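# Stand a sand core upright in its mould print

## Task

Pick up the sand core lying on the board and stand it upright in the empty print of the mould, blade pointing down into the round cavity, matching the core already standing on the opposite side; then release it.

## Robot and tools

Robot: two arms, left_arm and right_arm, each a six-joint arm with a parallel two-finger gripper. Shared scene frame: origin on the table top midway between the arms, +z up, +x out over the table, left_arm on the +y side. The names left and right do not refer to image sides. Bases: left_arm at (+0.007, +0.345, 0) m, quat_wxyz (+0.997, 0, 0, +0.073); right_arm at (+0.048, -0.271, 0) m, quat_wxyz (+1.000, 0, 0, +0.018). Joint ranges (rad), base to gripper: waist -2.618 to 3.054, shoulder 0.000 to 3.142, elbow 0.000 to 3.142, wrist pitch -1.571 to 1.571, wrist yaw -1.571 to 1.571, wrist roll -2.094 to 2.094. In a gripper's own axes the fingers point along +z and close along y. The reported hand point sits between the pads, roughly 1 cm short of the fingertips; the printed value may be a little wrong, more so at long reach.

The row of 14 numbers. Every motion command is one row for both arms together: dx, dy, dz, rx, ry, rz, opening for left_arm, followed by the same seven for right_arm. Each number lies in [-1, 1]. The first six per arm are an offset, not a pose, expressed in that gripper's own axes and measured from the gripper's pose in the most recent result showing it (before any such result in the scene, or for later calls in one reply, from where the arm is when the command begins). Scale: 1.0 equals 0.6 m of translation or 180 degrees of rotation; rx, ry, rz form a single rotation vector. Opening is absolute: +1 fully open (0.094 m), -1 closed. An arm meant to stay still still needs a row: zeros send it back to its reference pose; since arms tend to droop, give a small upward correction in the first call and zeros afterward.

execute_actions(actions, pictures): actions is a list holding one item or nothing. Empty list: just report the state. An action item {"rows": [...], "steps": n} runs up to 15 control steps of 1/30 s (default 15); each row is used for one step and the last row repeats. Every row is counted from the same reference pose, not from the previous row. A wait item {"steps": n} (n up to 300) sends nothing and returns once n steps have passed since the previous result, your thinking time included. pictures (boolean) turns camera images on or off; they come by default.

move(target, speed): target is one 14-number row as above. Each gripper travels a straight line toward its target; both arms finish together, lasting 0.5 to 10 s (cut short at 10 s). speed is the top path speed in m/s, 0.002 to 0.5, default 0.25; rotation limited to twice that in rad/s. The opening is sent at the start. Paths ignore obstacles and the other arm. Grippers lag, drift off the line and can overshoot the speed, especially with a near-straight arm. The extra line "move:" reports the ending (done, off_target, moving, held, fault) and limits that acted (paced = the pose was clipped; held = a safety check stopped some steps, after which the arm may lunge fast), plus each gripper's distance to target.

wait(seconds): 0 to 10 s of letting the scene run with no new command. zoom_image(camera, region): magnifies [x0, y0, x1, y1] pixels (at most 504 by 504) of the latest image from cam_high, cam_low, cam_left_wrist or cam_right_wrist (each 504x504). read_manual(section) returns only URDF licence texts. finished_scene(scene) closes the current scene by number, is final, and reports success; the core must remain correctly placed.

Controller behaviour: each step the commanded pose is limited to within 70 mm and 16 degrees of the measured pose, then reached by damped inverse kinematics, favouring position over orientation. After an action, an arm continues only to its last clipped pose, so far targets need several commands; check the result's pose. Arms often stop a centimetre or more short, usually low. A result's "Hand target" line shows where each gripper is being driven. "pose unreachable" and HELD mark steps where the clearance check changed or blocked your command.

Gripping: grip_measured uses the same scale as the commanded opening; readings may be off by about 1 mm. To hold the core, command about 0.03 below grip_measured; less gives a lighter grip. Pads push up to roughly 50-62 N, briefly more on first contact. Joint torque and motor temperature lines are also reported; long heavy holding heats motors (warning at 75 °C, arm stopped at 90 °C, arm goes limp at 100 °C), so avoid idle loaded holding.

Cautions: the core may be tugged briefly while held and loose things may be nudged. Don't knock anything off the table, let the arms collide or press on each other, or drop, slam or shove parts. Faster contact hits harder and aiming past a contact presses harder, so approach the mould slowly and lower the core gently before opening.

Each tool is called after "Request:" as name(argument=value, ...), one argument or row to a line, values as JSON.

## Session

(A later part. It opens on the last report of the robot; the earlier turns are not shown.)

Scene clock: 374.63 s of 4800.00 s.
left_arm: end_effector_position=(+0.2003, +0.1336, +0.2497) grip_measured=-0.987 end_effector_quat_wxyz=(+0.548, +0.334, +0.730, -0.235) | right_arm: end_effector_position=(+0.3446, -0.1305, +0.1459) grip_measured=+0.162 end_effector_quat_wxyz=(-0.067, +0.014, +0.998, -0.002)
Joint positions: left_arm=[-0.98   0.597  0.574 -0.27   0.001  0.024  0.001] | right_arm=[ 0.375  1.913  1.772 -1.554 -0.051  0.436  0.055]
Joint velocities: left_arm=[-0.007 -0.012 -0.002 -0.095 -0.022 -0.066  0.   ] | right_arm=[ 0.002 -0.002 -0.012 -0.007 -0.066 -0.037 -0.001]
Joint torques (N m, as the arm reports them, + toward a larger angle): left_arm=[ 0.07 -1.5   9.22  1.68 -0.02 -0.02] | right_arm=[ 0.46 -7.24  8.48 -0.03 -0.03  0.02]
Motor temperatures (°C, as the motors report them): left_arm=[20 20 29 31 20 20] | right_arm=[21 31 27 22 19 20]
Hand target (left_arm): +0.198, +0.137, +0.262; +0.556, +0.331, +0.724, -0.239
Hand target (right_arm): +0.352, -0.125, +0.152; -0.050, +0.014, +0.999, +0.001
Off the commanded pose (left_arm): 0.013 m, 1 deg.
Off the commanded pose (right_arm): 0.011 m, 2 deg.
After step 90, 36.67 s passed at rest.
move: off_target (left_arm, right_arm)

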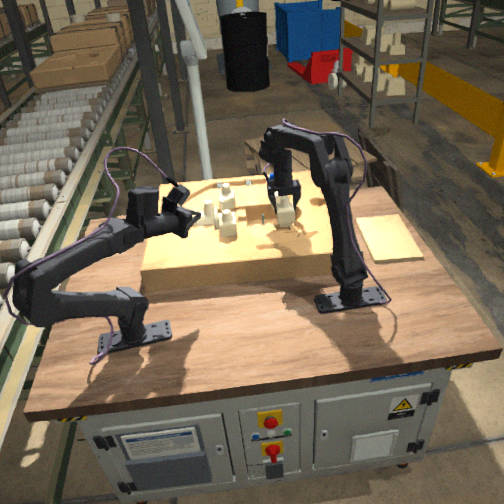

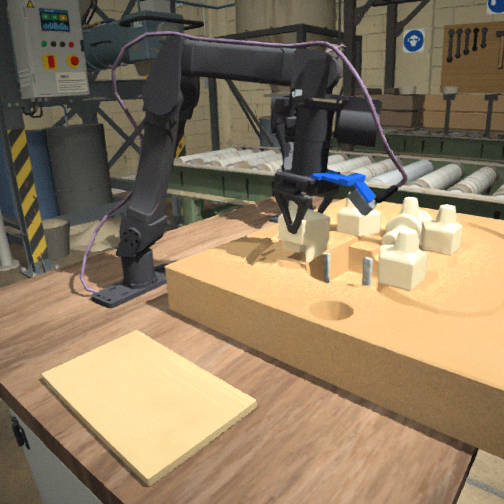

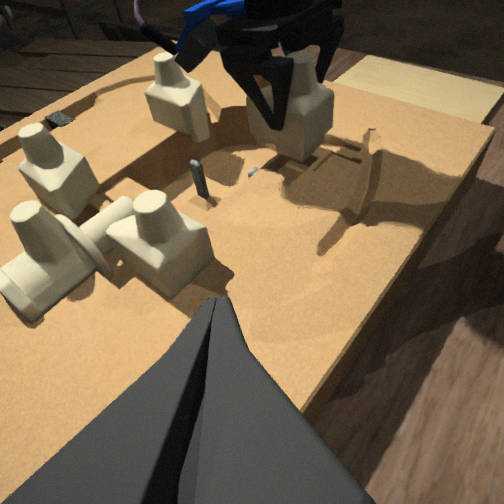

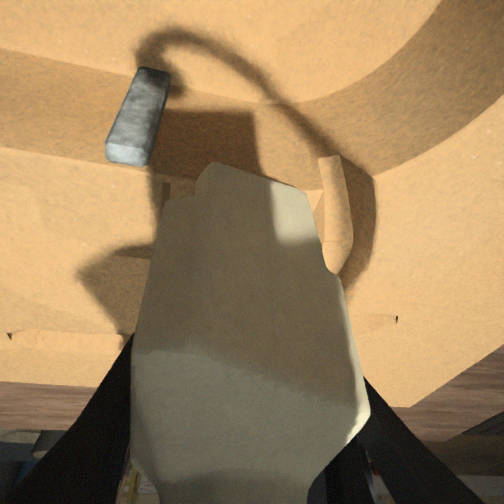

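Request:
zoom_image(
  camera="cam_low",
  region=[255, 190, 365, 290],
)

Request:
zoom_image(
  camera="cam_left_wrist",
  region=[230, 70, 360, 200],
)

Request:
zoom_image(
  camera="cam_right_wrist",
  region=[90, 120, 370, 290],
)

Request:
zoom_image(
  camera="cam_high",
  region=[250, 170, 330, 250],
)

Region (255, 190, 365, 290) of cam_low's 504x504 image, scaled by 4.582, with more detail than that image has; it fills the top 458 rows of this view, and the rest is white.

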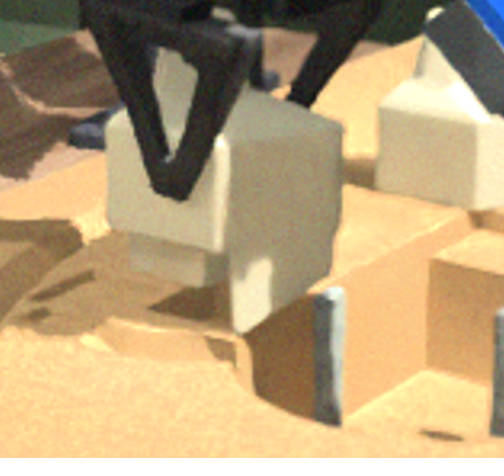

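Region (230, 70, 360, 200) of cam_left_wrist's 504x504 image, scaled by 3.877, with more detail than that image has.

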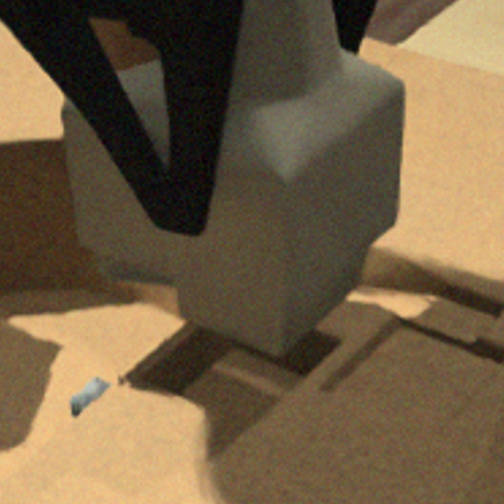

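Region (90, 120, 370, 290) of cam_right_wrist's 504x504 image, scaled by 1.800, with more detail than that image has; it fills the top 306 rows of this view, and the rest is white.

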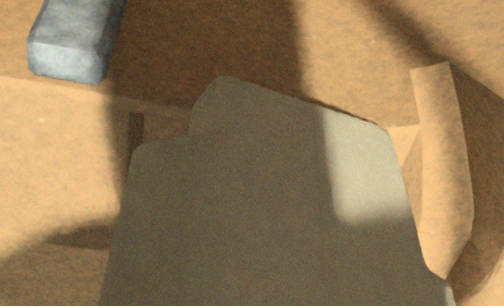

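Region (250, 170, 330, 250) of cam_high's 504x504 image, scaled by 6.300, with more detail than that image has.

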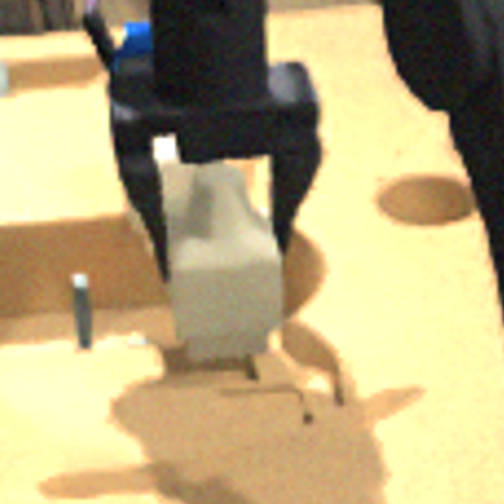

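Request:
move(
  target=[-0.018,0,-0.0127,0,-0.007,0,-1, -0.0223,0.0215,-0.02,-0.003,-0.015,0,0.13],
  speed=0.02,
)

Scene clock: 396.10 s of 4800.00 s.
left_arm: end_effector_position=(+0.2003, +0.1336, +0.2497) grip_measured=-0.987 end_effector_quat_wxyz=(+0.548, +0.334, +0.730, -0.235) | right_arm: end_effector_position=(+0.3534, -0.1236, +0.1479) grip_measured=+0.162 end_effector_quat_wxyz=(-0.060, +0.015, +0.998, -0.002)
Joint positions: left_arm=[-0.98   0.597  0.574 -0.27   0.001  0.024  0.001] | right_arm=[ 0.385  1.946  1.827 -1.563 -0.047  0.45   0.055]
Joint velocities: left_arm=[-0.002 -0.017  0.007 -0.022 -0.022 -0.007  0.   ] | right_arm=[-0.002  0.002 -0.002  0.007 -0.022 -0.022 -0.001]
Joint torques (N m, as the arm reports them, + toward a larger angle): left_arm=[ 0.11 -1.53  9.17  1.69 -0.02  0.02] | right_arm=[ 0.51 -7.92  8.68 -0.07  0.02  0.  ]
Motor temperatures (°C, as the motors report them): left_arm=[20 20 29 32 20 20] | right_arm=[21 32 27 22 19 20]
Hand target (left_arm): +0.198, +0.137, +0.262; +0.556, +0.331, +0.724, -0.239
Hand target (right_arm): +0.360, -0.118, +0.156; -0.043, +0.014, +0.999, +0.002
Off the commanded pose (left_arm): 0.013 m, 1 deg.
Off the commanded pose (right_arm): 0.012 m, 2 deg.
After step 90, 17.03 s passed at rest.
move: off_target (left_arm, right_arm)

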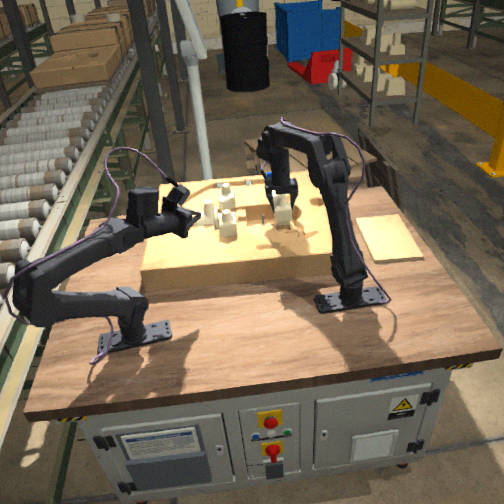

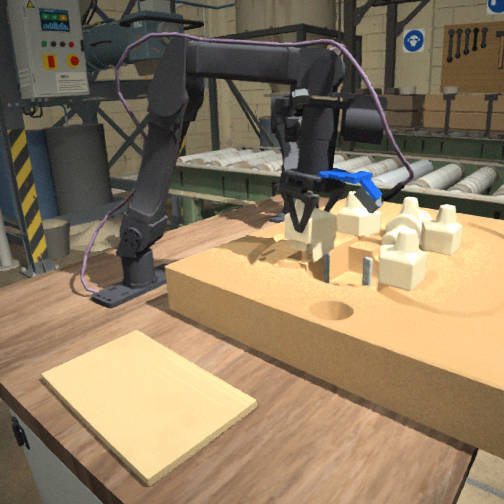

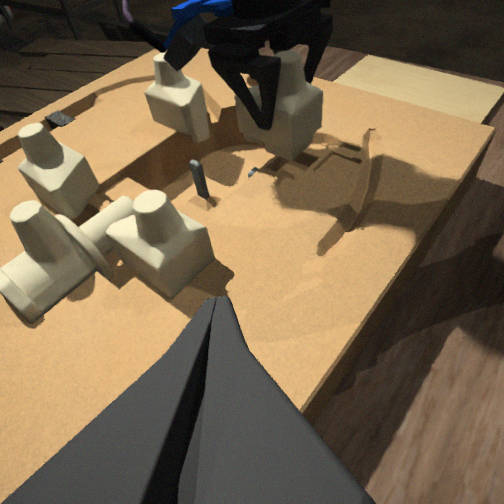

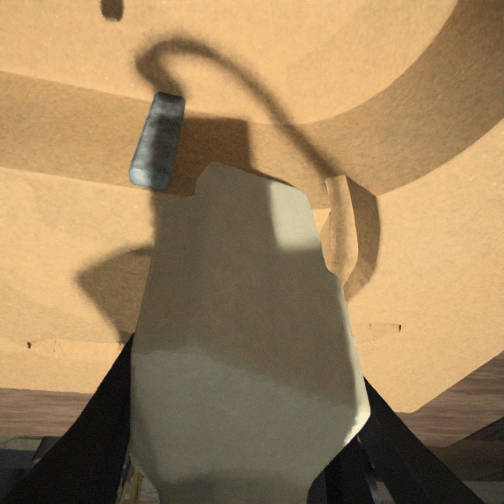

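Request:
execute_actions(
  actions=[],
)

Request:
zoom_image(
  camera="cam_high",
  region=[230, 150, 350, 270],
)

Request:
zoom_image(
  camera="cam_low",
  region=[245, 170, 375, 300],
)

Request:
zoom_image(
  camera="cam_left_wrist",
  region=[220, 60, 370, 210],
)

Scene clock: 407.47 s of 4800.00 s.
left_arm: end_effector_position=(+0.2003, +0.1336, +0.2497) grip_measured=-0.987 end_effector_quat_wxyz=(+0.548, +0.334, +0.730, -0.235) | right_arm: end_effector_position=(+0.3535, -0.1237, +0.1476) grip_measured=+0.162 end_effector_quat_wxyz=(-0.061, +0.016, +0.998, -0.003)
Joint positions: left_arm=[-0.98   0.597  0.574 -0.27   0.001  0.024  0.001] | right_arm=[ 0.385  1.948  1.827 -1.563 -0.047  0.45   0.055]
Joint velocities: left_arm=[-0.002  0.027 -0.007  0.051  0.022  0.022 -0.   ] | right_arm=[ 0.002 -0.002 -0.012 -0.007 -0.051  0.066 -0.001]
Joint torques (N m, as the arm reports them, + toward a larger angle): left_arm=[-0.04 -1.37  9.29  1.69 -0.03  0.  ] | right_arm=[ 0.64 -7.99  8.7  -0.11 -0.02  0.06]
Motor temperatures (°C, as the motors report them): left_arm=[20 20 29 32 20 20] | right_arm=[21 32 28 21 19 20]
Hand target (left_arm): +0.198, +0.137, +0.262; +0.556, +0.331, +0.724, -0.239
Hand target (right_arm): +0.360, -0.118, +0.156; -0.043, +0.014, +0.999, +0.002
Off the commanded pose (left_arm): 0.013 m, 1 deg.
Off the commanded pose (right_arm): 0.012 m, 2 deg.
Steps of this call (steps 1 to 90: nothing new was sent; then 8.37 s passed at rest). Readings (end_effector_position):
1: left_arm (+0.2003, +0.1336, +0.2497) | right_arm (+0.3534, -0.1236, +0.1478)
2: left_arm (+0.2003, +0.1336, +0.2497) | right_arm (+0.3535, -0.1236, +0.1477)
4: left_arm (+0.2003, +0.1336, +0.2497) | right_arm (+0.3535, -0.1236, +0.1476)
8: left_arm (+0.2003, +0.1336, +0.2497) | right_arm (+0.3535, -0.1237, +0.1476)
90: the state above

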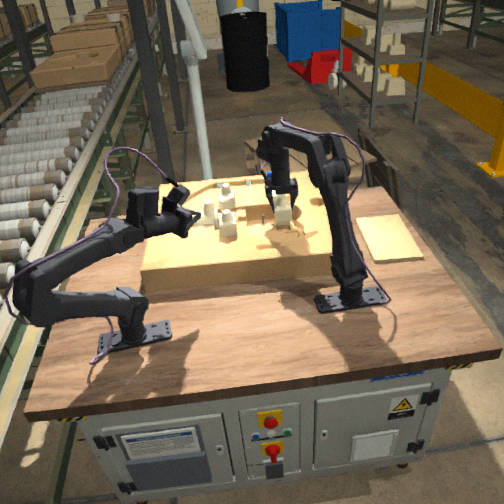

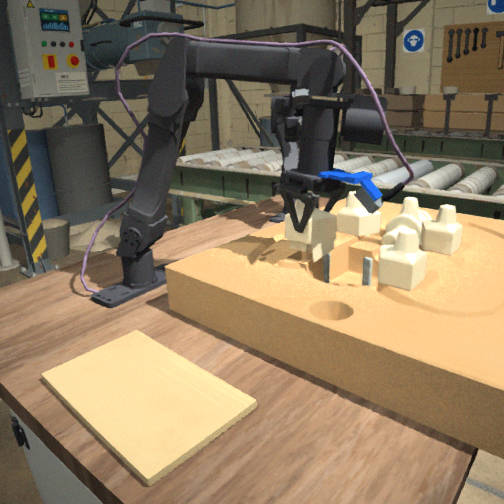

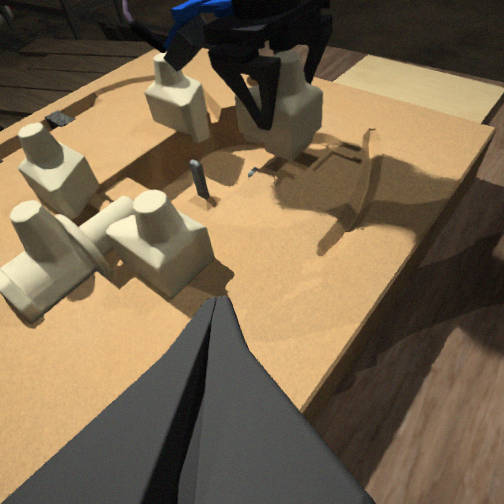

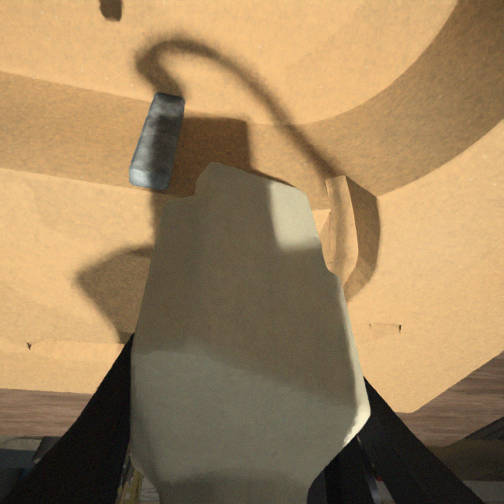

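Region (230, 150, 350, 270) of cam_high's 504x504 image, scaled by 4.200, with more detail than that image has.

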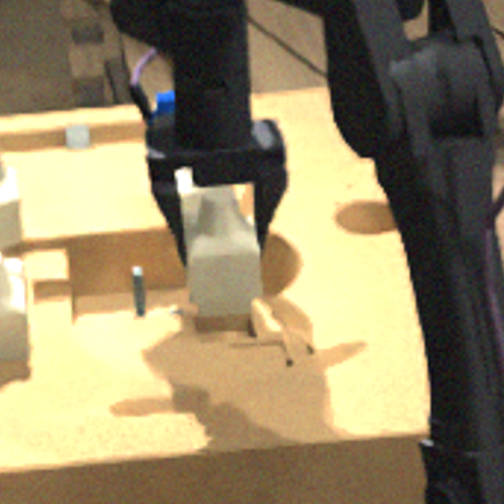

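Region (245, 170, 375, 300) of cam_low's 504x504 image, scaled by 3.877, with more detail than that image has.

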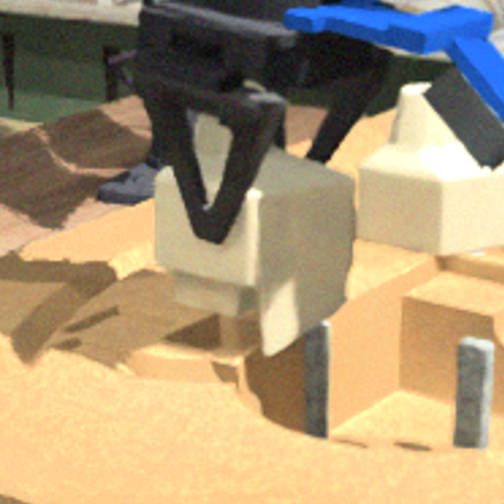

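Region (220, 60, 370, 210) of cam_left_wrist's 504x504 image, scaled by 3.360, with more detail than that image has.

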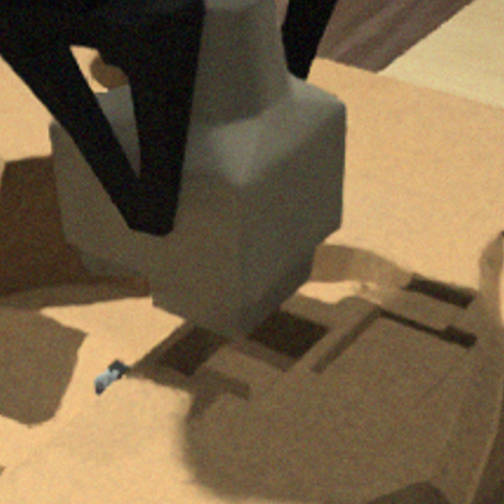

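Request:
execute_actions(
  actions=[
    {"rows": [[-0.018,0,-0.0127,0,-0.007,0,-1, -0.0075,0.0077,-0.0130,-0.0047,-0.0090,-0.0005,0.13],[-0.018,0,-0.0127,0,-0.007,0,-1, -0.0059,0.0068,-0.0106,-0.0038,-0.0073,-0.0004,0.13],[-0.018,0,-0.0127,0,-0.007,0,-1, -0.0043,0.0058,-0.0082,-0.0029,-0.0056,-0.0003,0.13],[-0.018,0,-0.0127,0,-0.007,0,-1, -0.0026,0.0048,-0.0057,-0.0020,-0.0040,-0.0002,0.13],[-0.018,0,-0.0127,0,-0.007,0,-1, -0.0010,0.0038,-0.0033,-0.0012,-0.0023,-0.0001,0.13],[-0.018,0,-0.0127,0,-0.007,0,-1, 0.0007,0.0028,-0.0008,-0.0003,-0.0006,0,0.13],[-0.018,0,-0.0127,0,-0.007,0,-1, 0.0023,0.0018,0.0016,0.0006,0.0011,0.0001,0.13],[-0.018,0,-0.0127,0,-0.007,0,-1, 0.0039,0.0009,0.0041,0.0015,0.0028,0.0002,0.13]], "steps": 15},
  ],
  pictures=false,
)

Scene clock: 437.67 s of 4800.00 s.
left_arm: end_effector_position=(+0.2003, +0.1336, +0.2497) grip_measured=-0.987 end_effector_quat_wxyz=(+0.548, +0.334, +0.730, -0.235) | right_arm: end_effector_position=(+0.3535, -0.1237, +0.1476) grip_measured=+0.162 end_effector_quat_wxyz=(-0.061, +0.016, +0.998, -0.003)
Joint positions: left_arm=[-0.98   0.597  0.574 -0.27   0.001  0.024  0.001] | right_arm=[ 0.385  1.948  1.827 -1.563 -0.047  0.45   0.055]
Joint velocities: left_arm=[ 0.017 -0.012  0.002 -0.007 -0.051 -0.037 -0.001] | right_arm=[ 0.007 -0.032 -0.012  0.037  0.037 -0.037  0.001]
Joint torques (N m, as the arm reports them, + toward a larger angle): left_arm=[ 0.05 -1.52  9.31  1.69 -0.04  0.  ] | right_arm=[ 0.34 -7.91  5.12 -0.1  -0.09  0.02]
Motor temperatures (°C, as the motors report them): left_arm=[20 20 29 32 20 20] | right_arm=[21 33 28 21 19 20]
Hand target (left_arm): +0.198, +0.137, +0.262; +0.556, +0.331, +0.724, -0.239
Hand target (right_arm): +0.351, -0.123, +0.145; -0.065, +0.016, +0.998, -0.005
Off the commanded pose (left_arm): 0.013 m, 1 deg.
Off the commanded pose (right_arm): 0.003 m, 1 deg.
Steps of this call (steps 1 to 90: nothing new was sent; then 26.70 s passed at rest; steps 91 to 105: all 15 steps of this action). Readings (end_effector_position):
91: left_arm (+0.2003, +0.1336, +0.2497) | right_arm (+0.3535, -0.1237, +0.1476)
92: left_arm (+0.2003, +0.1336, +0.2497) | right_arm (+0.3535, -0.1237, +0.1476)
94: left_arm (+0.2003, +0.1336, +0.2497) | right_arm (+0.3535, -0.1237, +0.1476)
98: left_arm (+0.2003, +0.1336, +0.2497) | right_arm (+0.3535, -0.1237, +0.1476)
105: the state above

Request:
execute_actions(
  actions=[
    {"rows": [[-0.018,0,-0.0127,0,-0.007,0,-1, 0.0047,0.0004,0.0053,0.0019,0.0037,0.0002,0.13],[-0.018,0,-0.0127,0,-0.007,0,-1, 0.0056,-0.0001,0.0065,0.0023,0.0045,0.0002,0.13],[-0.018,0,-0.0127,0,-0.007,0,-1, 0.0064,-0.0006,0.0077,0.0028,0.0054,0.0003,0.13],[-0.018,0,-0.0127,0,-0.007,0,-1, 0.0072,-0.0011,0.0090,0.0032,0.0062,0.0003,0.13],[-0.018,0,-0.0127,0,-0.007,0,-1, 0.0080,-0.0016,0.0102,0.0037,0.0071,0.0004,0.13]], "steps": 12},
  ],
  pictures=false,
)

Scene clock: 441.97 s of 4800.00 s.
left_arm: end_effector_position=(+0.2003, +0.1336, +0.2497) grip_measured=-0.987 end_effector_quat_wxyz=(+0.548, +0.334, +0.730, -0.235) | right_arm: end_effector_position=(+0.3497, -0.1254, +0.1431) grip_measured=+0.162 end_effector_quat_wxyz=(-0.069, +0.016, +0.997, -0.007)
Joint positions: left_arm=[-0.98   0.597  0.574 -0.27   0.001  0.024  0.001] | right_arm=[ 0.385  1.948  1.807 -1.562 -0.047  0.45   0.055]
Joint velocities: left_arm=[ 0.002  0.017 -0.022  0.022 -0.037  0.037 -0.001] | right_arm=[-0.017 -0.002 -0.017 -0.007  0.037  0.007  0.   ]
Joint torques (N m, as the arm reports them, + toward a larger angle): left_arm=[ 0.01 -1.49  9.3   1.7  -0.03 -0.01] | right_arm=[ 0.22 -8.03  5.41 -0.12 -0.06  0.01]
Motor temperatures (°C, as the motors report them): left_arm=[20 20 30 32 20 20] | right_arm=[21 33 27 21 19 20]
Hand target (left_arm): +0.198, +0.137, +0.262; +0.556, +0.331, +0.724, -0.239
Hand target (right_arm): +0.348, -0.124, +0.142; -0.072, +0.016, +0.997, -0.008
Off the commanded pose (left_arm): 0.013 m, 1 deg.
Off the commanded pose (right_arm): 0.002 m, 0 deg.
Steps of this call (steps 1 to 90: nothing new was sent; then 0.90 s passed at rest; steps 91 to 102: all 12 steps of this action). Readings (end_effector_position):
91: left_arm (+0.2003, +0.1336, +0.2497) | right_arm (+0.3535, -0.1237, +0.1476)
92: left_arm (+0.2003, +0.1336, +0.2497) | right_arm (+0.3535, -0.1237, +0.1476)
94: left_arm (+0.2003, +0.1336, +0.2497) | right_arm (+0.3529, -0.1239, +0.1466)
98: left_arm (+0.2003, +0.1336, +0.2497) | right_arm (+0.3499, -0.1253, +0.1433)
102: the state above

Request:
execute_actions(
  actions=[
    {"rows": [[-0.018,0,-0.0127,0,-0.007,0,-1, 0.0012,0.0021,0.0021,0.0002,0.0003,0,0.13],[-0.018,0,-0.0127,0,-0.007,0,-1, -0.0001,0.0024,0.0022,-0.0004,-0.0008,0,0.13],[-0.018,0,-0.0127,0,-0.007,0,-1, -0.0014,0.0028,0.0022,-0.0009,-0.0019,-0.0001,0.13],[-0.018,0,-0.0127,0,-0.007,0,-1, -0.0027,0.0031,0.0023,-0.0015,-0.0030,-0.0001,0.13],[-0.018,0,-0.0127,0,-0.007,0,-1, -0.0040,0.0035,0.0024,-0.0020,-0.0040,-0.0002,0.13],[-0.018,0,-0.0127,0,-0.007,0,-1, -0.0040,0.0035,0.0024,-0.0020,-0.0040,-0.0002,0.13],[-0.018,0,-0.0127,0,-0.007,0,-1, -0.0041,0.0035,0.0034,-0.0020,-0.0040,-0.0002,0.13],[-0.018,0,-0.0127,0,-0.007,0,-1, -0.0043,0.0035,0.0044,-0.0020,-0.0040,-0.0002,0.13],[-0.018,0,-0.0127,0,-0.007,0,-1, -0.0044,0.0035,0.0054,-0.0020,-0.0040,-0.0002,0.13],[-0.018,0,-0.0127,0,-0.007,0,-1, -0.0046,0.0035,0.0064,-0.0020,-0.0040,-0.0002,0.13],[-0.018,0,-0.0127,0,-0.007,0,-1, -0.0047,0.0035,0.0074,-0.0020,-0.0040,-0.0002,0.13],[-0.018,0,-0.0127,0,-0.007,0,-1, -0.0049,0.0035,0.0084,-0.0020,-0.0040,-0.0002,0.13],[-0.018,0,-0.0127,0,-0.007,0,-1, -0.0050,0.0035,0.0094,-0.0020,-0.0040,-0.0002,0.13]], "steps": 15},
  ],
)

Request:
zoom_image(
  camera="cam_low",
  region=[255, 190, 365, 300],
)

Request:
zoom_image(
  camera="cam_left_wrist",
  region=[230, 80, 360, 210],
)

Request:
zoom_image(
  camera="cam_high",
  region=[250, 170, 330, 250],
)

Scene clock: 452.80 s of 4800.00 s.
left_arm: end_effector_position=(+0.2003, +0.1336, +0.2496) grip_measured=-0.987 end_effector_quat_wxyz=(+0.548, +0.334, +0.730, -0.235) | right_arm: end_effector_position=(+0.3514, -0.1246, +0.1371) grip_measured=+0.162 end_effector_quat_wxyz=(-0.067, +0.016, +0.998, -0.005)
Joint positions: left_arm=[-0.98   0.597  0.574 -0.27   0.001  0.024  0.001] | right_arm=[ 0.385  1.948  1.784 -1.533 -0.047  0.45   0.055]
Joint velocities: left_arm=[-0.002  0.012  0.007 -0.007 -0.022  0.022  0.   ] | right_arm=[ 0.002 -0.002 -0.071  0.066  0.051 -0.081 -0.001]
Joint torques (N m, as the arm reports them, + toward a larger angle): left_arm=[ 0.04 -1.48  9.25  1.71 -0.01  0.01] | right_arm=[-0.02 -8.29  5.56 -0.08 -0.08 -0.03]
Motor temperatures (°C, as the motors report them): left_arm=[20 20 30 32 20 20] | right_arm=[21 33 26 21 19 20]
Hand target (left_arm): +0.198, +0.137, +0.262; +0.556, +0.331, +0.724, -0.239
Hand target (right_arm): +0.352, -0.123, +0.137; -0.063, +0.016, +0.998, -0.004
Off the commanded pose (left_arm): 0.013 m, 1 deg.
Off the commanded pose (right_arm): 0.001 m, 1 deg.
Steps of this call (steps 1 to 90: nothing new was sent; then 7.33 s passed at rest; steps 91 to 105: all 15 steps of this action). Readings (end_effector_position):
91: left_arm (+0.2003, +0.1336, +0.2496) | right_arm (+0.3497, -0.1254, +0.1431)
92: left_arm (+0.2003, +0.1336, +0.2496) | right_arm (+0.3498, -0.1253, +0.1431)
94: left_arm (+0.2003, +0.1336, +0.2496) | right_arm (+0.3504, -0.1251, +0.1430)
98: left_arm (+0.2003, +0.1336, +0.2496) | right_arm (+0.3525, -0.1241, +0.1427)
105: the state above

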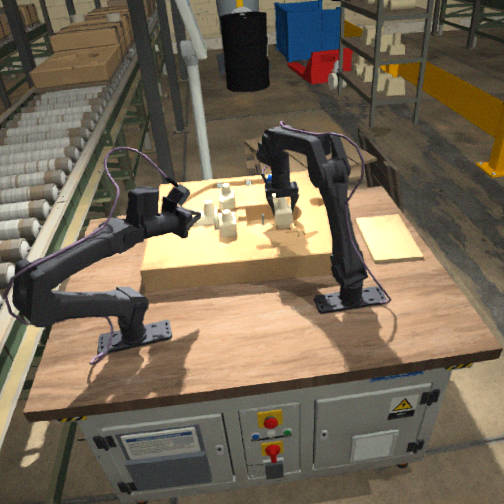

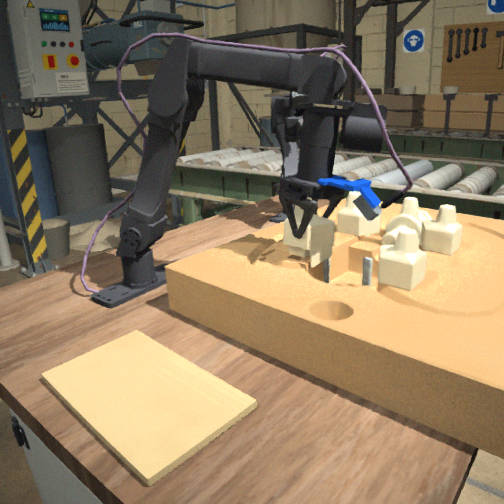

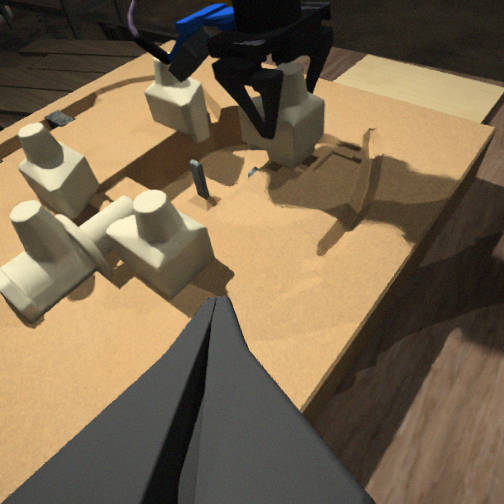

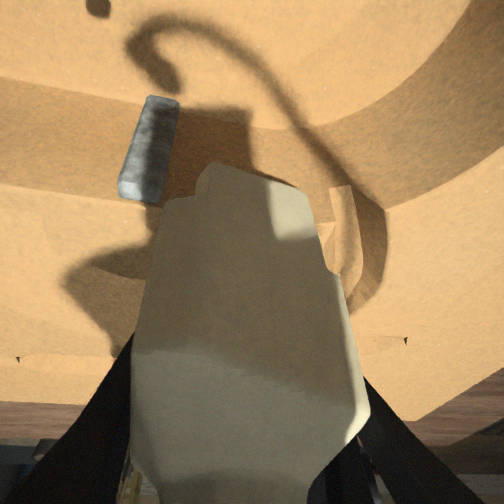

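Region (255, 190, 365, 300) of cam_low's 504x504 image, scaled by 4.582, with more detail than that image has.

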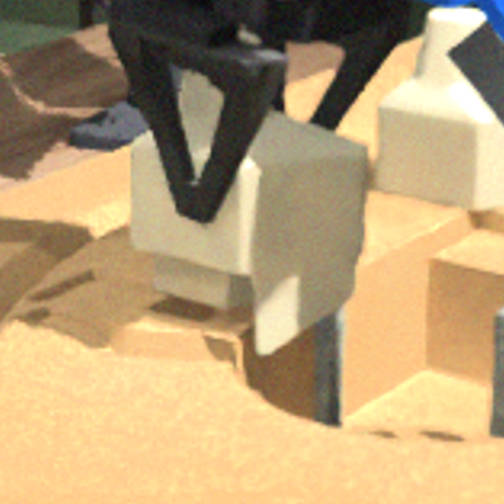

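Region (230, 80, 360, 210) of cam_left_wrist's 504x504 image, scaled by 3.877, with more detail than that image has.

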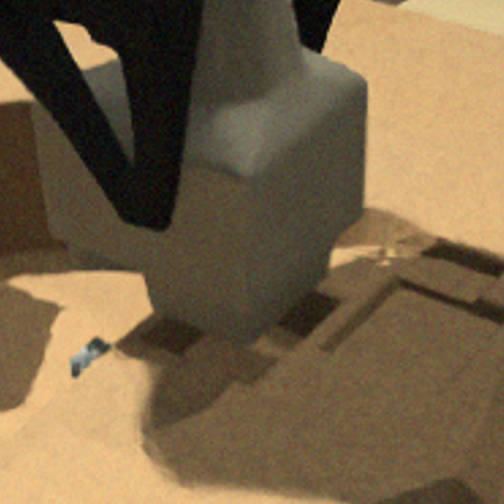

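Region (250, 170, 330, 250) of cam_high's 504x504 image, scaled by 6.300, with more detail than that image has.

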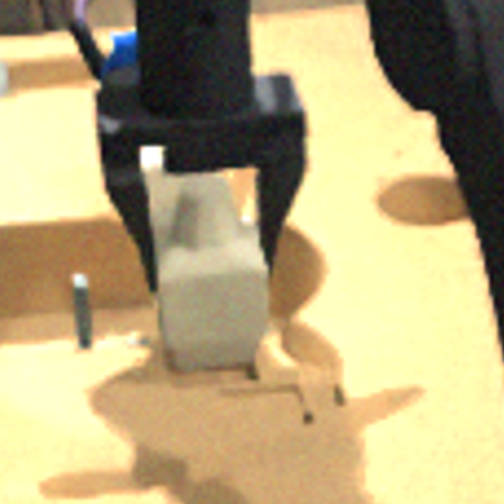

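Request:
execute_actions(
  actions=[
    {"rows": [[-0.018,0,-0.0127,0,-0.007,0,-1, -0.0025,0.0033,0.0008,-0.0015,-0.0029,-0.0002,0.13],[-0.018,0,-0.0127,0,-0.007,0,-1, -0.0039,0.0038,0.0013,-0.0018,-0.0034,-0.0002,0.13],[-0.018,0,-0.0127,0,-0.007,0,-1, -0.0040,0.0038,0.0021,-0.0018,-0.0034,-0.0002,0.13],[-0.018,0,-0.0127,0,-0.007,0,-1, -0.0041,0.0038,0.0030,-0.0018,-0.0034,-0.0002,0.13],[-0.018,0,-0.0127,0,-0.007,0,-1, -0.0042,0.0038,0.0038,-0.0018,-0.0034,-0.0002,0.13],[-0.018,0,-0.0127,0,-0.007,0,-1, -0.0043,0.0038,0.0046,-0.0018,-0.0034,-0.0002,0.13],[-0.018,0,-0.0127,0,-0.007,0,-1, -0.0044,0.0038,0.0054,-0.0018,-0.0034,-0.0002,0.13],[-0.018,0,-0.0127,0,-0.007,0,-1, -0.0045,0.0038,0.0063,-0.0018,-0.0034,-0.0002,0.13],[-0.018,0,-0.0127,0,-0.007,0,-1, -0.0047,0.0038,0.0071,-0.0018,-0.0034,-0.0002,0.13],[-0.018,0,-0.0127,0,-0.007,0,-1, -0.0048,0.0038,0.0079,-0.0018,-0.0034,-0.0002,0.13],[-0.018,0,-0.0127,0,-0.007,0,-1, -0.0049,0.0038,0.0087,-0.0018,-0.0034,-0.0002,0.13],[-0.018,0,-0.0127,0,-0.007,0,-1, -0.0050,0.0038,0.0096,-0.0018,-0.0034,-0.0002,0.13],[-0.018,0,-0.0127,0,-0.007,0,-1, -0.0051,0.0038,0.0104,-0.0018,-0.0034,-0.0002,0.13]], "steps": 15},
  ],
  pictures=false,
)

Request:
wait(
  seconds=0.3,
)

Request:
zoom_image(
  camera="cam_low",
  region=[255, 190, 365, 300],
)

Request:
zoom_image(
  camera="cam_left_wrist",
  region=[230, 80, 360, 210],
)

Request:
zoom_image(
  camera="cam_high",
  region=[250, 170, 330, 250],
)

Scene clock: 472.60 s of 4800.00 s.
left_arm: end_effector_position=(+0.2003, +0.1336, +0.2496) grip_measured=-0.987 end_effector_quat_wxyz=(+0.548, +0.334, +0.730, -0.235) | right_arm: end_effector_position=(+0.3533, -0.1238, +0.1314) grip_measured=+0.162 end_effector_quat_wxyz=(-0.064, +0.016, +0.998, -0.004)
Joint positions: left_arm=[-0.98   0.597  0.574 -0.27   0.001  0.024  0.001] | right_arm=[ 0.385  1.948  1.762 -1.504 -0.047  0.45   0.055]
Joint velocities: left_arm=[-0.012  0.012  0.012 -0.022  0.037  0.022 -0.   ] | right_arm=[-0.007  0.007 -0.046 -0.007 -0.037 -0.022  0.   ]
Joint torques (N m, as the arm reports them, + toward a larger angle): left_arm=[ 0.04 -1.51  9.28  1.68 -0.03 -0.01] | right_arm=[ 0.21 -8.19  5.61 -0.04 -0.09 -0.01]
Motor temperatures (°C, as the motors report them): left_arm=[20 20 30 32 20 20] | right_arm=[21 34 26 20 19 20]
Hand target (left_arm): +0.198, +0.137, +0.262; +0.556, +0.331, +0.724, -0.239
Hand target (right_arm): +0.354, -0.123, +0.131; -0.061, +0.016, +0.998, -0.003
Off the commanded pose (left_arm): 0.013 m, 1 deg.
Off the commanded pose (right_arm): 0.002 m, 0 deg.
Steps of this call (steps 1 to 90: nothing new was sent; then 16.30 s passed at rest; steps 91 to 105: all 15 steps of this action). Readings (end_effector_position):
91: left_arm (+0.2003, +0.1336, +0.2496) | right_arm (+0.3526, -0.1241, +0.1366)
92: left_arm (+0.2003, +0.1336, +0.2496) | right_arm (+0.3527, -0.1241, +0.1366)
94: left_arm (+0.2003, +0.1336, +0.2496) | right_arm (+0.3532, -0.1238, +0.1365)
98: left_arm (+0.2003, +0.1336, +0.2496) | right_arm (+0.3547, -0.1232, +0.1363)
105: the state above

Scene clock: 472.90 s of 4800.00 s.
left_arm: end_effector_position=(+0.2003, +0.1336, +0.2496) grip_measured=-0.987 end_effector_quat_wxyz=(+0.548, +0.334, +0.730, -0.235) | right_arm: end_effector_position=(+0.3536, -0.1236, +0.1311) grip_measured=+0.162 end_effector_quat_wxyz=(-0.063, +0.016, +0.998, -0.004)
Joint positions: left_arm=[-0.98   0.597  0.574 -0.27   0.001  0.024  0.001] | right_arm=[ 0.385  1.948  1.761 -1.502 -0.047  0.45   0.055]
Joint velocities: left_arm=[ 0.017 -0.002  0.007 -0.051 -0.051 -0.037 -0.   ] | right_arm=[-0.012  0.002  0.012 -0.007  0.066  0.066  0.   ]
Joint torques (N m, as the arm reports them, + toward a larger angle): left_arm=[ 0.04 -1.34  9.32  1.7  -0.03 -0.01] | right_arm=[ 0.16 -8.15  5.46 -0.01 -0.05 -0.01]
Motor temperatures (°C, as the motors report them): left_arm=[20 20 30 32 20 20] | right_arm=[21 34 26 20 19 20]
Hand target (left_arm): +0.198, +0.137, +0.262; +0.556, +0.331, +0.724, -0.239
Hand target (right_arm): +0.354, -0.123, +0.130; -0.061, +0.016, +0.998, -0.003
Off the commanded pose (left_arm): 0.013 m, 1 deg.
Off the commanded pose (right_arm): 0.001 m, 0 deg.
Steps of this call (steps 1 to 9: nothing new was sent). Readings (end_effector_position):
1: left_arm (+0.2003, +0.1336, +0.2496) | right_arm (+0.3533, -0.1238, +0.1312)
2: left_arm (+0.2003, +0.1336, +0.2496) | right_arm (+0.3534, -0.1238, +0.1312)
4: left_arm (+0.2003, +0.1336, +0.2496) | right_arm (+0.3534, -0.1237, +0.1312)
8: left_arm (+0.2003, +0.1336, +0.2496) | right_arm (+0.3536, -0.1236, +0.1311)
9: the state above

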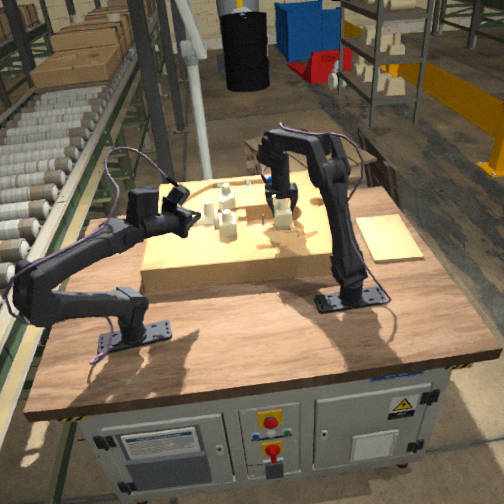

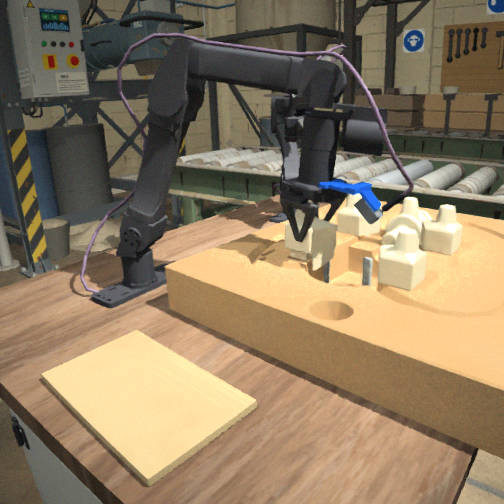

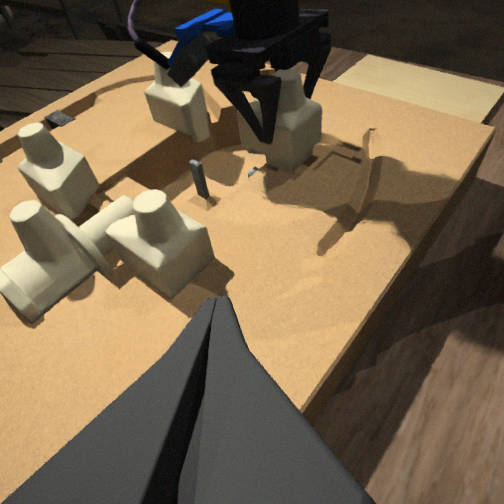

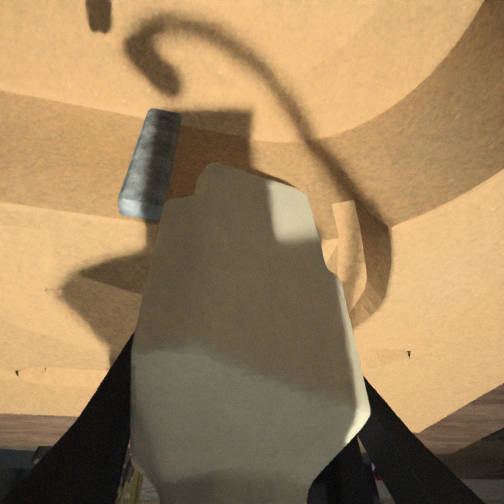

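Region (255, 190, 365, 300) of cam_low's 504x504 image, scaled by 4.582, with more detail than that image has.

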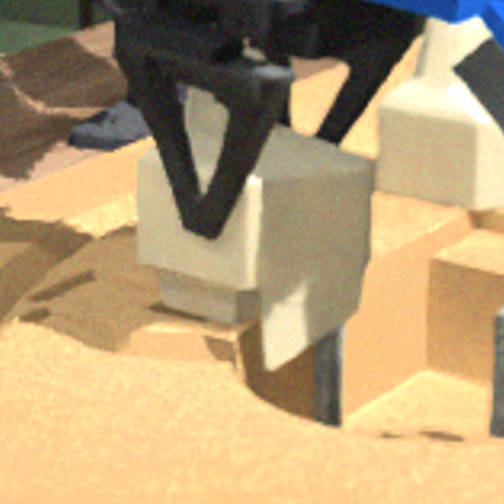

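Region (230, 80, 360, 210) of cam_left_wrist's 504x504 image, scaled by 3.877, with more detail than that image has.

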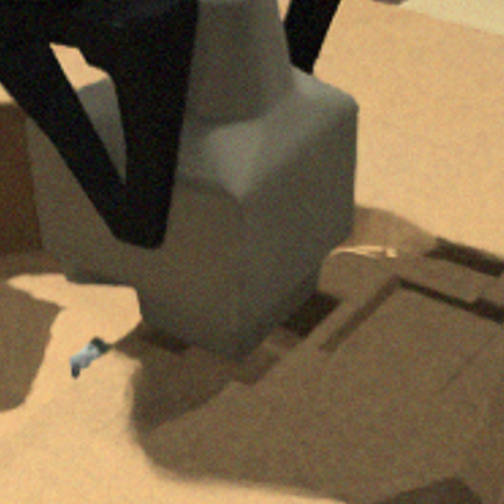

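Region (250, 170, 330, 250) of cam_high's 504x504 image, scaled by 6.300, with more detail than that image has.

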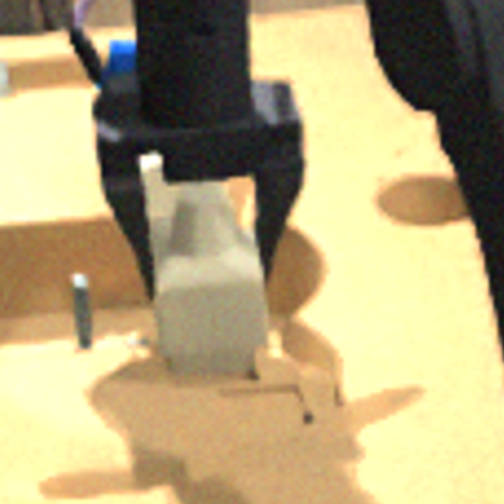

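Request:
zoom_image(
  camera="cam_left_wrist",
  region=[255, 130, 325, 190],
)

Request:
zoom_image(
  camera="cam_low",
  region=[275, 235, 335, 285],
)

Request:
zoom_image(
  camera="cam_high",
  region=[268, 210, 303, 240],
)

Region (255, 130, 325, 190) of cam_left_wrist's 504x504 image, scaled by 7.200, with more detail than that image has; it fills the top 432 rows of this view, and the rest is white.

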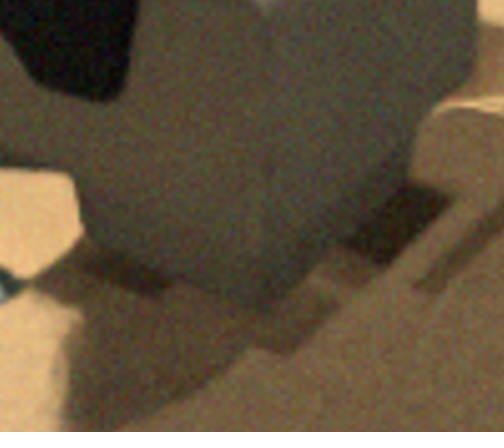

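Region (275, 235, 335, 285) of cam_low's 504x504 image, scaled by 8.400, with more detail than that image has.

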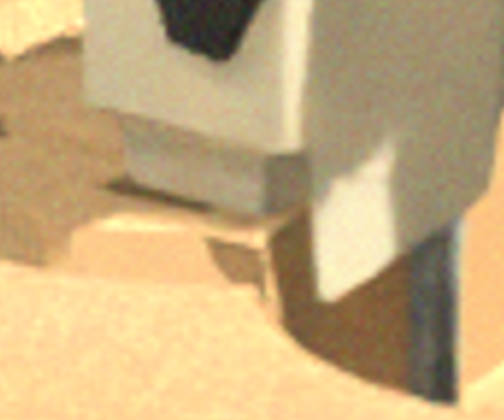

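Region (268, 210, 303, 240) of cam_high's 504x504 image, scaled by 14.400, with more detail than that image has; it fills the top 432 rows of this view, and the rest is white.

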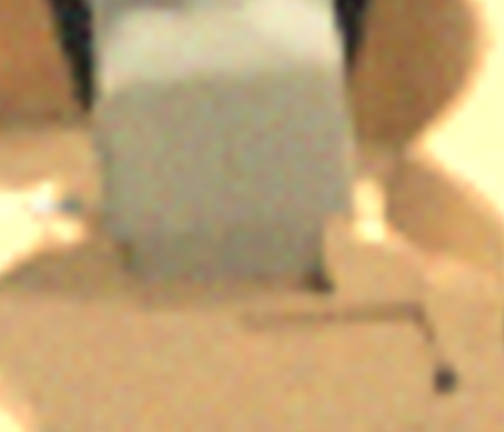

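Request:
execute_actions(
  actions=[
    {"rows": [[-0.018,0,-0.0127,0,-0.007,0,-1, 0.0012,0.0008,0.0012,0.0001,0.0001,0,0.13],[-0.018,0,-0.0127,0,-0.007,0,-1, 0.0027,0.0001,0.0012,0.0007,0.0014,0.0001,0.13],[-0.018,0,-0.0127,0,-0.007,0,-1, 0.0043,-0.0006,0.0012,0.0014,0.0027,0.0002,0.13],[-0.018,0,-0.0127,0,-0.007,0,-1, 0.0058,-0.0013,0.0012,0.0021,0.0040,0.0002,0.13],[-0.018,0,-0.0127,0,-0.007,0,-1, 0.0074,-0.0021,0.0012,0.0027,0.0052,0.0003,0.13],[-0.018,0,-0.0127,0,-0.007,0,-1, 0.0089,-0.0028,0.0012,0.0034,0.0065,0.0004,0.13]], "steps": 15},
  ],
)

Request:
zoom_image(
  camera="cam_left_wrist",
  region=[255, 130, 325, 190],
)

Request:
zoom_image(
  camera="cam_low",
  region=[275, 235, 335, 285],
)

Request:
zoom_image(
  camera="cam_high",
  region=[268, 210, 303, 240],
)

Scene clock: 497.00 s of 4800.00 s.
left_arm: end_effector_position=(+0.2003, +0.1336, +0.2496) grip_measured=-0.987 end_effector_quat_wxyz=(+0.548, +0.334, +0.730, -0.235) | right_arm: end_effector_position=(+0.3535, -0.1237, +0.1312) grip_measured=+0.162 end_effector_quat_wxyz=(-0.063, +0.016, +0.998, -0.004)
Joint positions: left_arm=[-0.98   0.597  0.574 -0.27   0.001  0.024  0.001] | right_arm=[ 0.385  1.948  1.761 -1.502 -0.047  0.45   0.055]
Joint velocities: left_arm=[-0.012  0.012 -0.007 -0.081 -0.007 -0.022  0.001] | right_arm=[ 0.007 -0.002  0.002 -0.051 -0.007  0.051  0.001]
Joint torques (N m, as the arm reports them, + toward a larger angle): left_arm=[ 0.   -1.47  9.38  1.7  -0.02 -0.01] | right_arm=[ 0.1  -8.09  5.56 -0.25 -0.07  0.  ]
Motor temperatures (°C, as the motors report them): left_arm=[20 20 30 32 20 20] | right_arm=[21 34 26 20 19 20]
Hand target (left_arm): +0.198, +0.137, +0.262; +0.556, +0.331, +0.724, -0.239
Hand target (right_arm): +0.348, -0.125, +0.131; -0.073, +0.016, +0.997, -0.009
Off the commanded pose (left_arm): 0.013 m, 1 deg.
Off the commanded pose (right_arm): 0.006 m, 1 deg.
Steps of this call (steps 1 to 90: nothing new was sent; then 20.60 s passed at rest; steps 91 to 105: all 15 steps of this action). Readings (end_effector_position):
91: left_arm (+0.2003, +0.1336, +0.2496) | right_arm (+0.3536, -0.1236, +0.1311)
92: left_arm (+0.2003, +0.1336, +0.2496) | right_arm (+0.3536, -0.1236, +0.1311)
94: left_arm (+0.2003, +0.1336, +0.2496) | right_arm (+0.3536, -0.1236, +0.1311)
98: left_arm (+0.2003, +0.1336, +0.2496) | right_arm (+0.3535, -0.1237, +0.1312)
105: the state above

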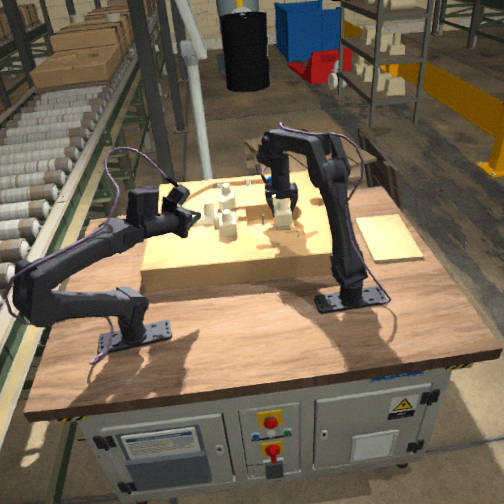

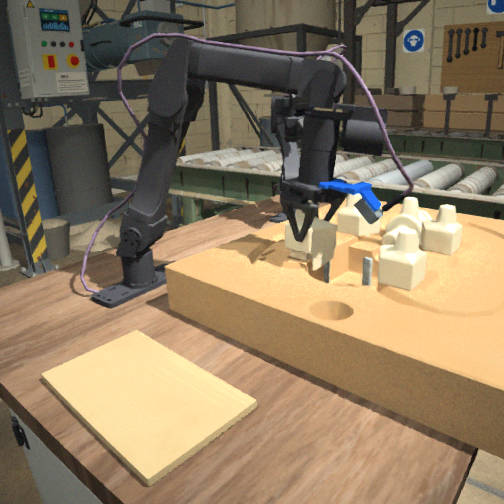

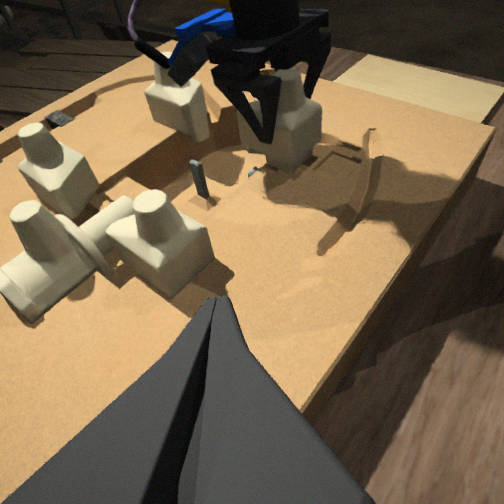

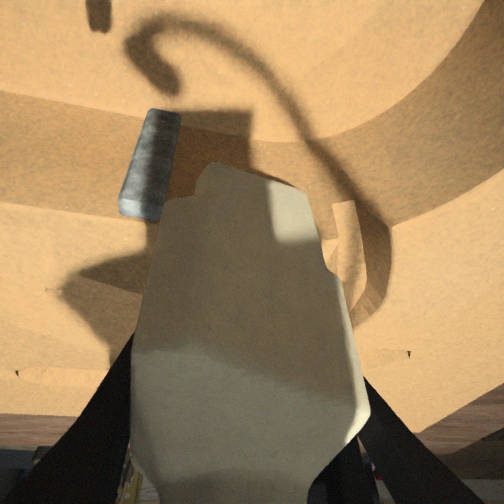

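Region (255, 130, 325, 190) of cam_left_wrist's 504x504 image, scaled by 7.200, with more detail than that image has; it fills the top 432 rows of this view, and the rest is white.

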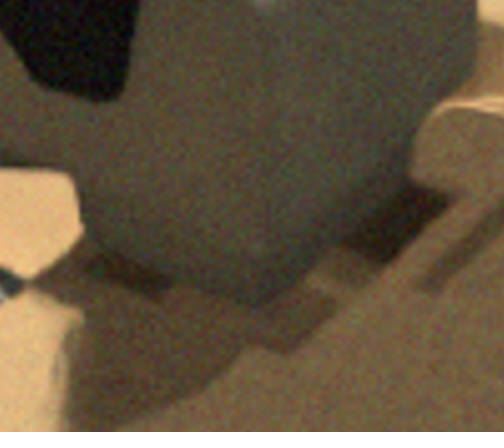

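Region (275, 235, 335, 285) of cam_low's 504x504 image, scaled by 8.400, with more detail than that image has.

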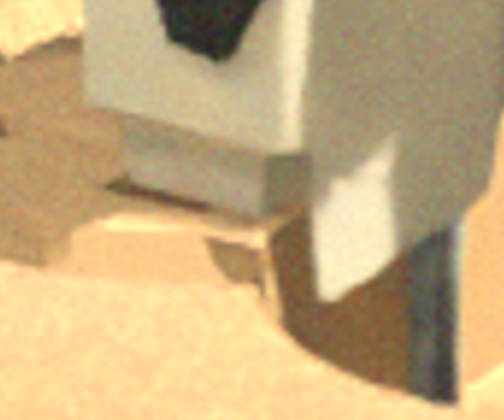

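Region (268, 210, 303, 240) of cam_high's 504x504 image, scaled by 14.400, with more detail than that image has; it fills the top 432 rows of this view, and the rest is white.

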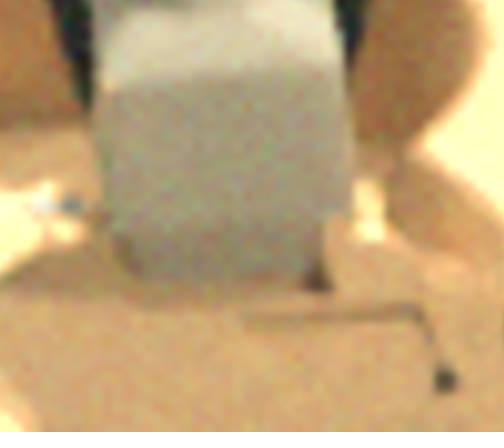

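Request:
execute_actions(
  actions=[
    {"rows": [[-0.018,0,-0.0127,0,-0.007,0,-1, 0.0096,-0.0032,0.0012,0.0037,0.0071,0.0004,0.13],[-0.018,0,-0.0127,0,-0.007,0,-1, 0.0104,-0.0036,0.0012,0.0039,0.0076,0.0004,0.13],[-0.018,0,-0.0127,0,-0.007,0,-1, 0.0111,-0.0039,0.0012,0.0042,0.0082,0.0005,0.13],[-0.018,0,-0.0127,0,-0.007,0,-1, 0.0118,-0.0043,0.0012,0.0045,0.0088,0.0005,0.13],[-0.018,0,-0.0127,0,-0.007,0,-1, 0.0126,-0.0047,0.0012,0.0048,0.0093,0.0005,0.13],[-0.018,0,-0.0127,0,-0.007,0,-1, 0.0133,-0.0051,0.0012,0.0051,0.0099,0.0005,0.13]], "steps": 15},
  ],
  pictures=false,
)

Scene clock: 503.27 s of 4800.00 s.
left_arm: end_effector_position=(+0.2003, +0.1336, +0.2496) grip_measured=-0.987 end_effector_quat_wxyz=(+0.548, +0.334, +0.730, -0.235) | right_arm: end_effector_position=(+0.3504, -0.1251, +0.1316) grip_measured=+0.162 end_effector_quat_wxyz=(-0.070, +0.016, +0.997, -0.007)
Joint positions: left_arm=[-0.98   0.597  0.574 -0.27   0.001  0.024  0.001] | right_arm=[ 0.385  1.948  1.761 -1.516 -0.047  0.45   0.055]
Joint velocities: left_arm=[ 0.007 -0.002  0.002  0.007 -0.007  0.007 -0.001] | right_arm=[-0.002 -0.002 -0.007  0.007 -0.007 -0.022  0.   ]
Joint torques (N m, as the arm reports them, + toward a larger angle): left_arm=[ 0.02 -1.64  9.27  1.7  -0.02  0.03] | right_arm=[ 0.03 -8.01  5.54 -0.23 -0.08 -0.03]
Motor temperatures (°C, as the motors report them): left_arm=[20 20 30 32 20 20] | right_arm=[21 34 26 20 19 20]
Hand target (left_arm): +0.198, +0.137, +0.262; +0.556, +0.331, +0.724, -0.239
Hand target (right_arm): +0.345, -0.126, +0.132; -0.079, +0.016, +0.997, -0.011
Off the commanded pose (left_arm): 0.013 m, 1 deg.
Off the commanded pose (right_arm): 0.005 m, 1 deg.
Steps of this call (steps 1 to 90: nothing new was sent; then 2.77 s passed at rest; steps 91 to 105: all 15 steps of this action). Readings (end_effector_position):
91: left_arm (+0.2003, +0.1336, +0.2496) | right_arm (+0.3535, -0.1237, +0.1312)
92: left_arm (+0.2003, +0.1336, +0.2496) | right_arm (+0.3535, -0.1237, +0.1312)
94: left_arm (+0.2003, +0.1336, +0.2496) | right_arm (+0.3533, -0.1238, +0.1312)
98: left_arm (+0.2003, +0.1336, +0.2496) | right_arm (+0.3516, -0.1245, +0.1314)
105: the state above


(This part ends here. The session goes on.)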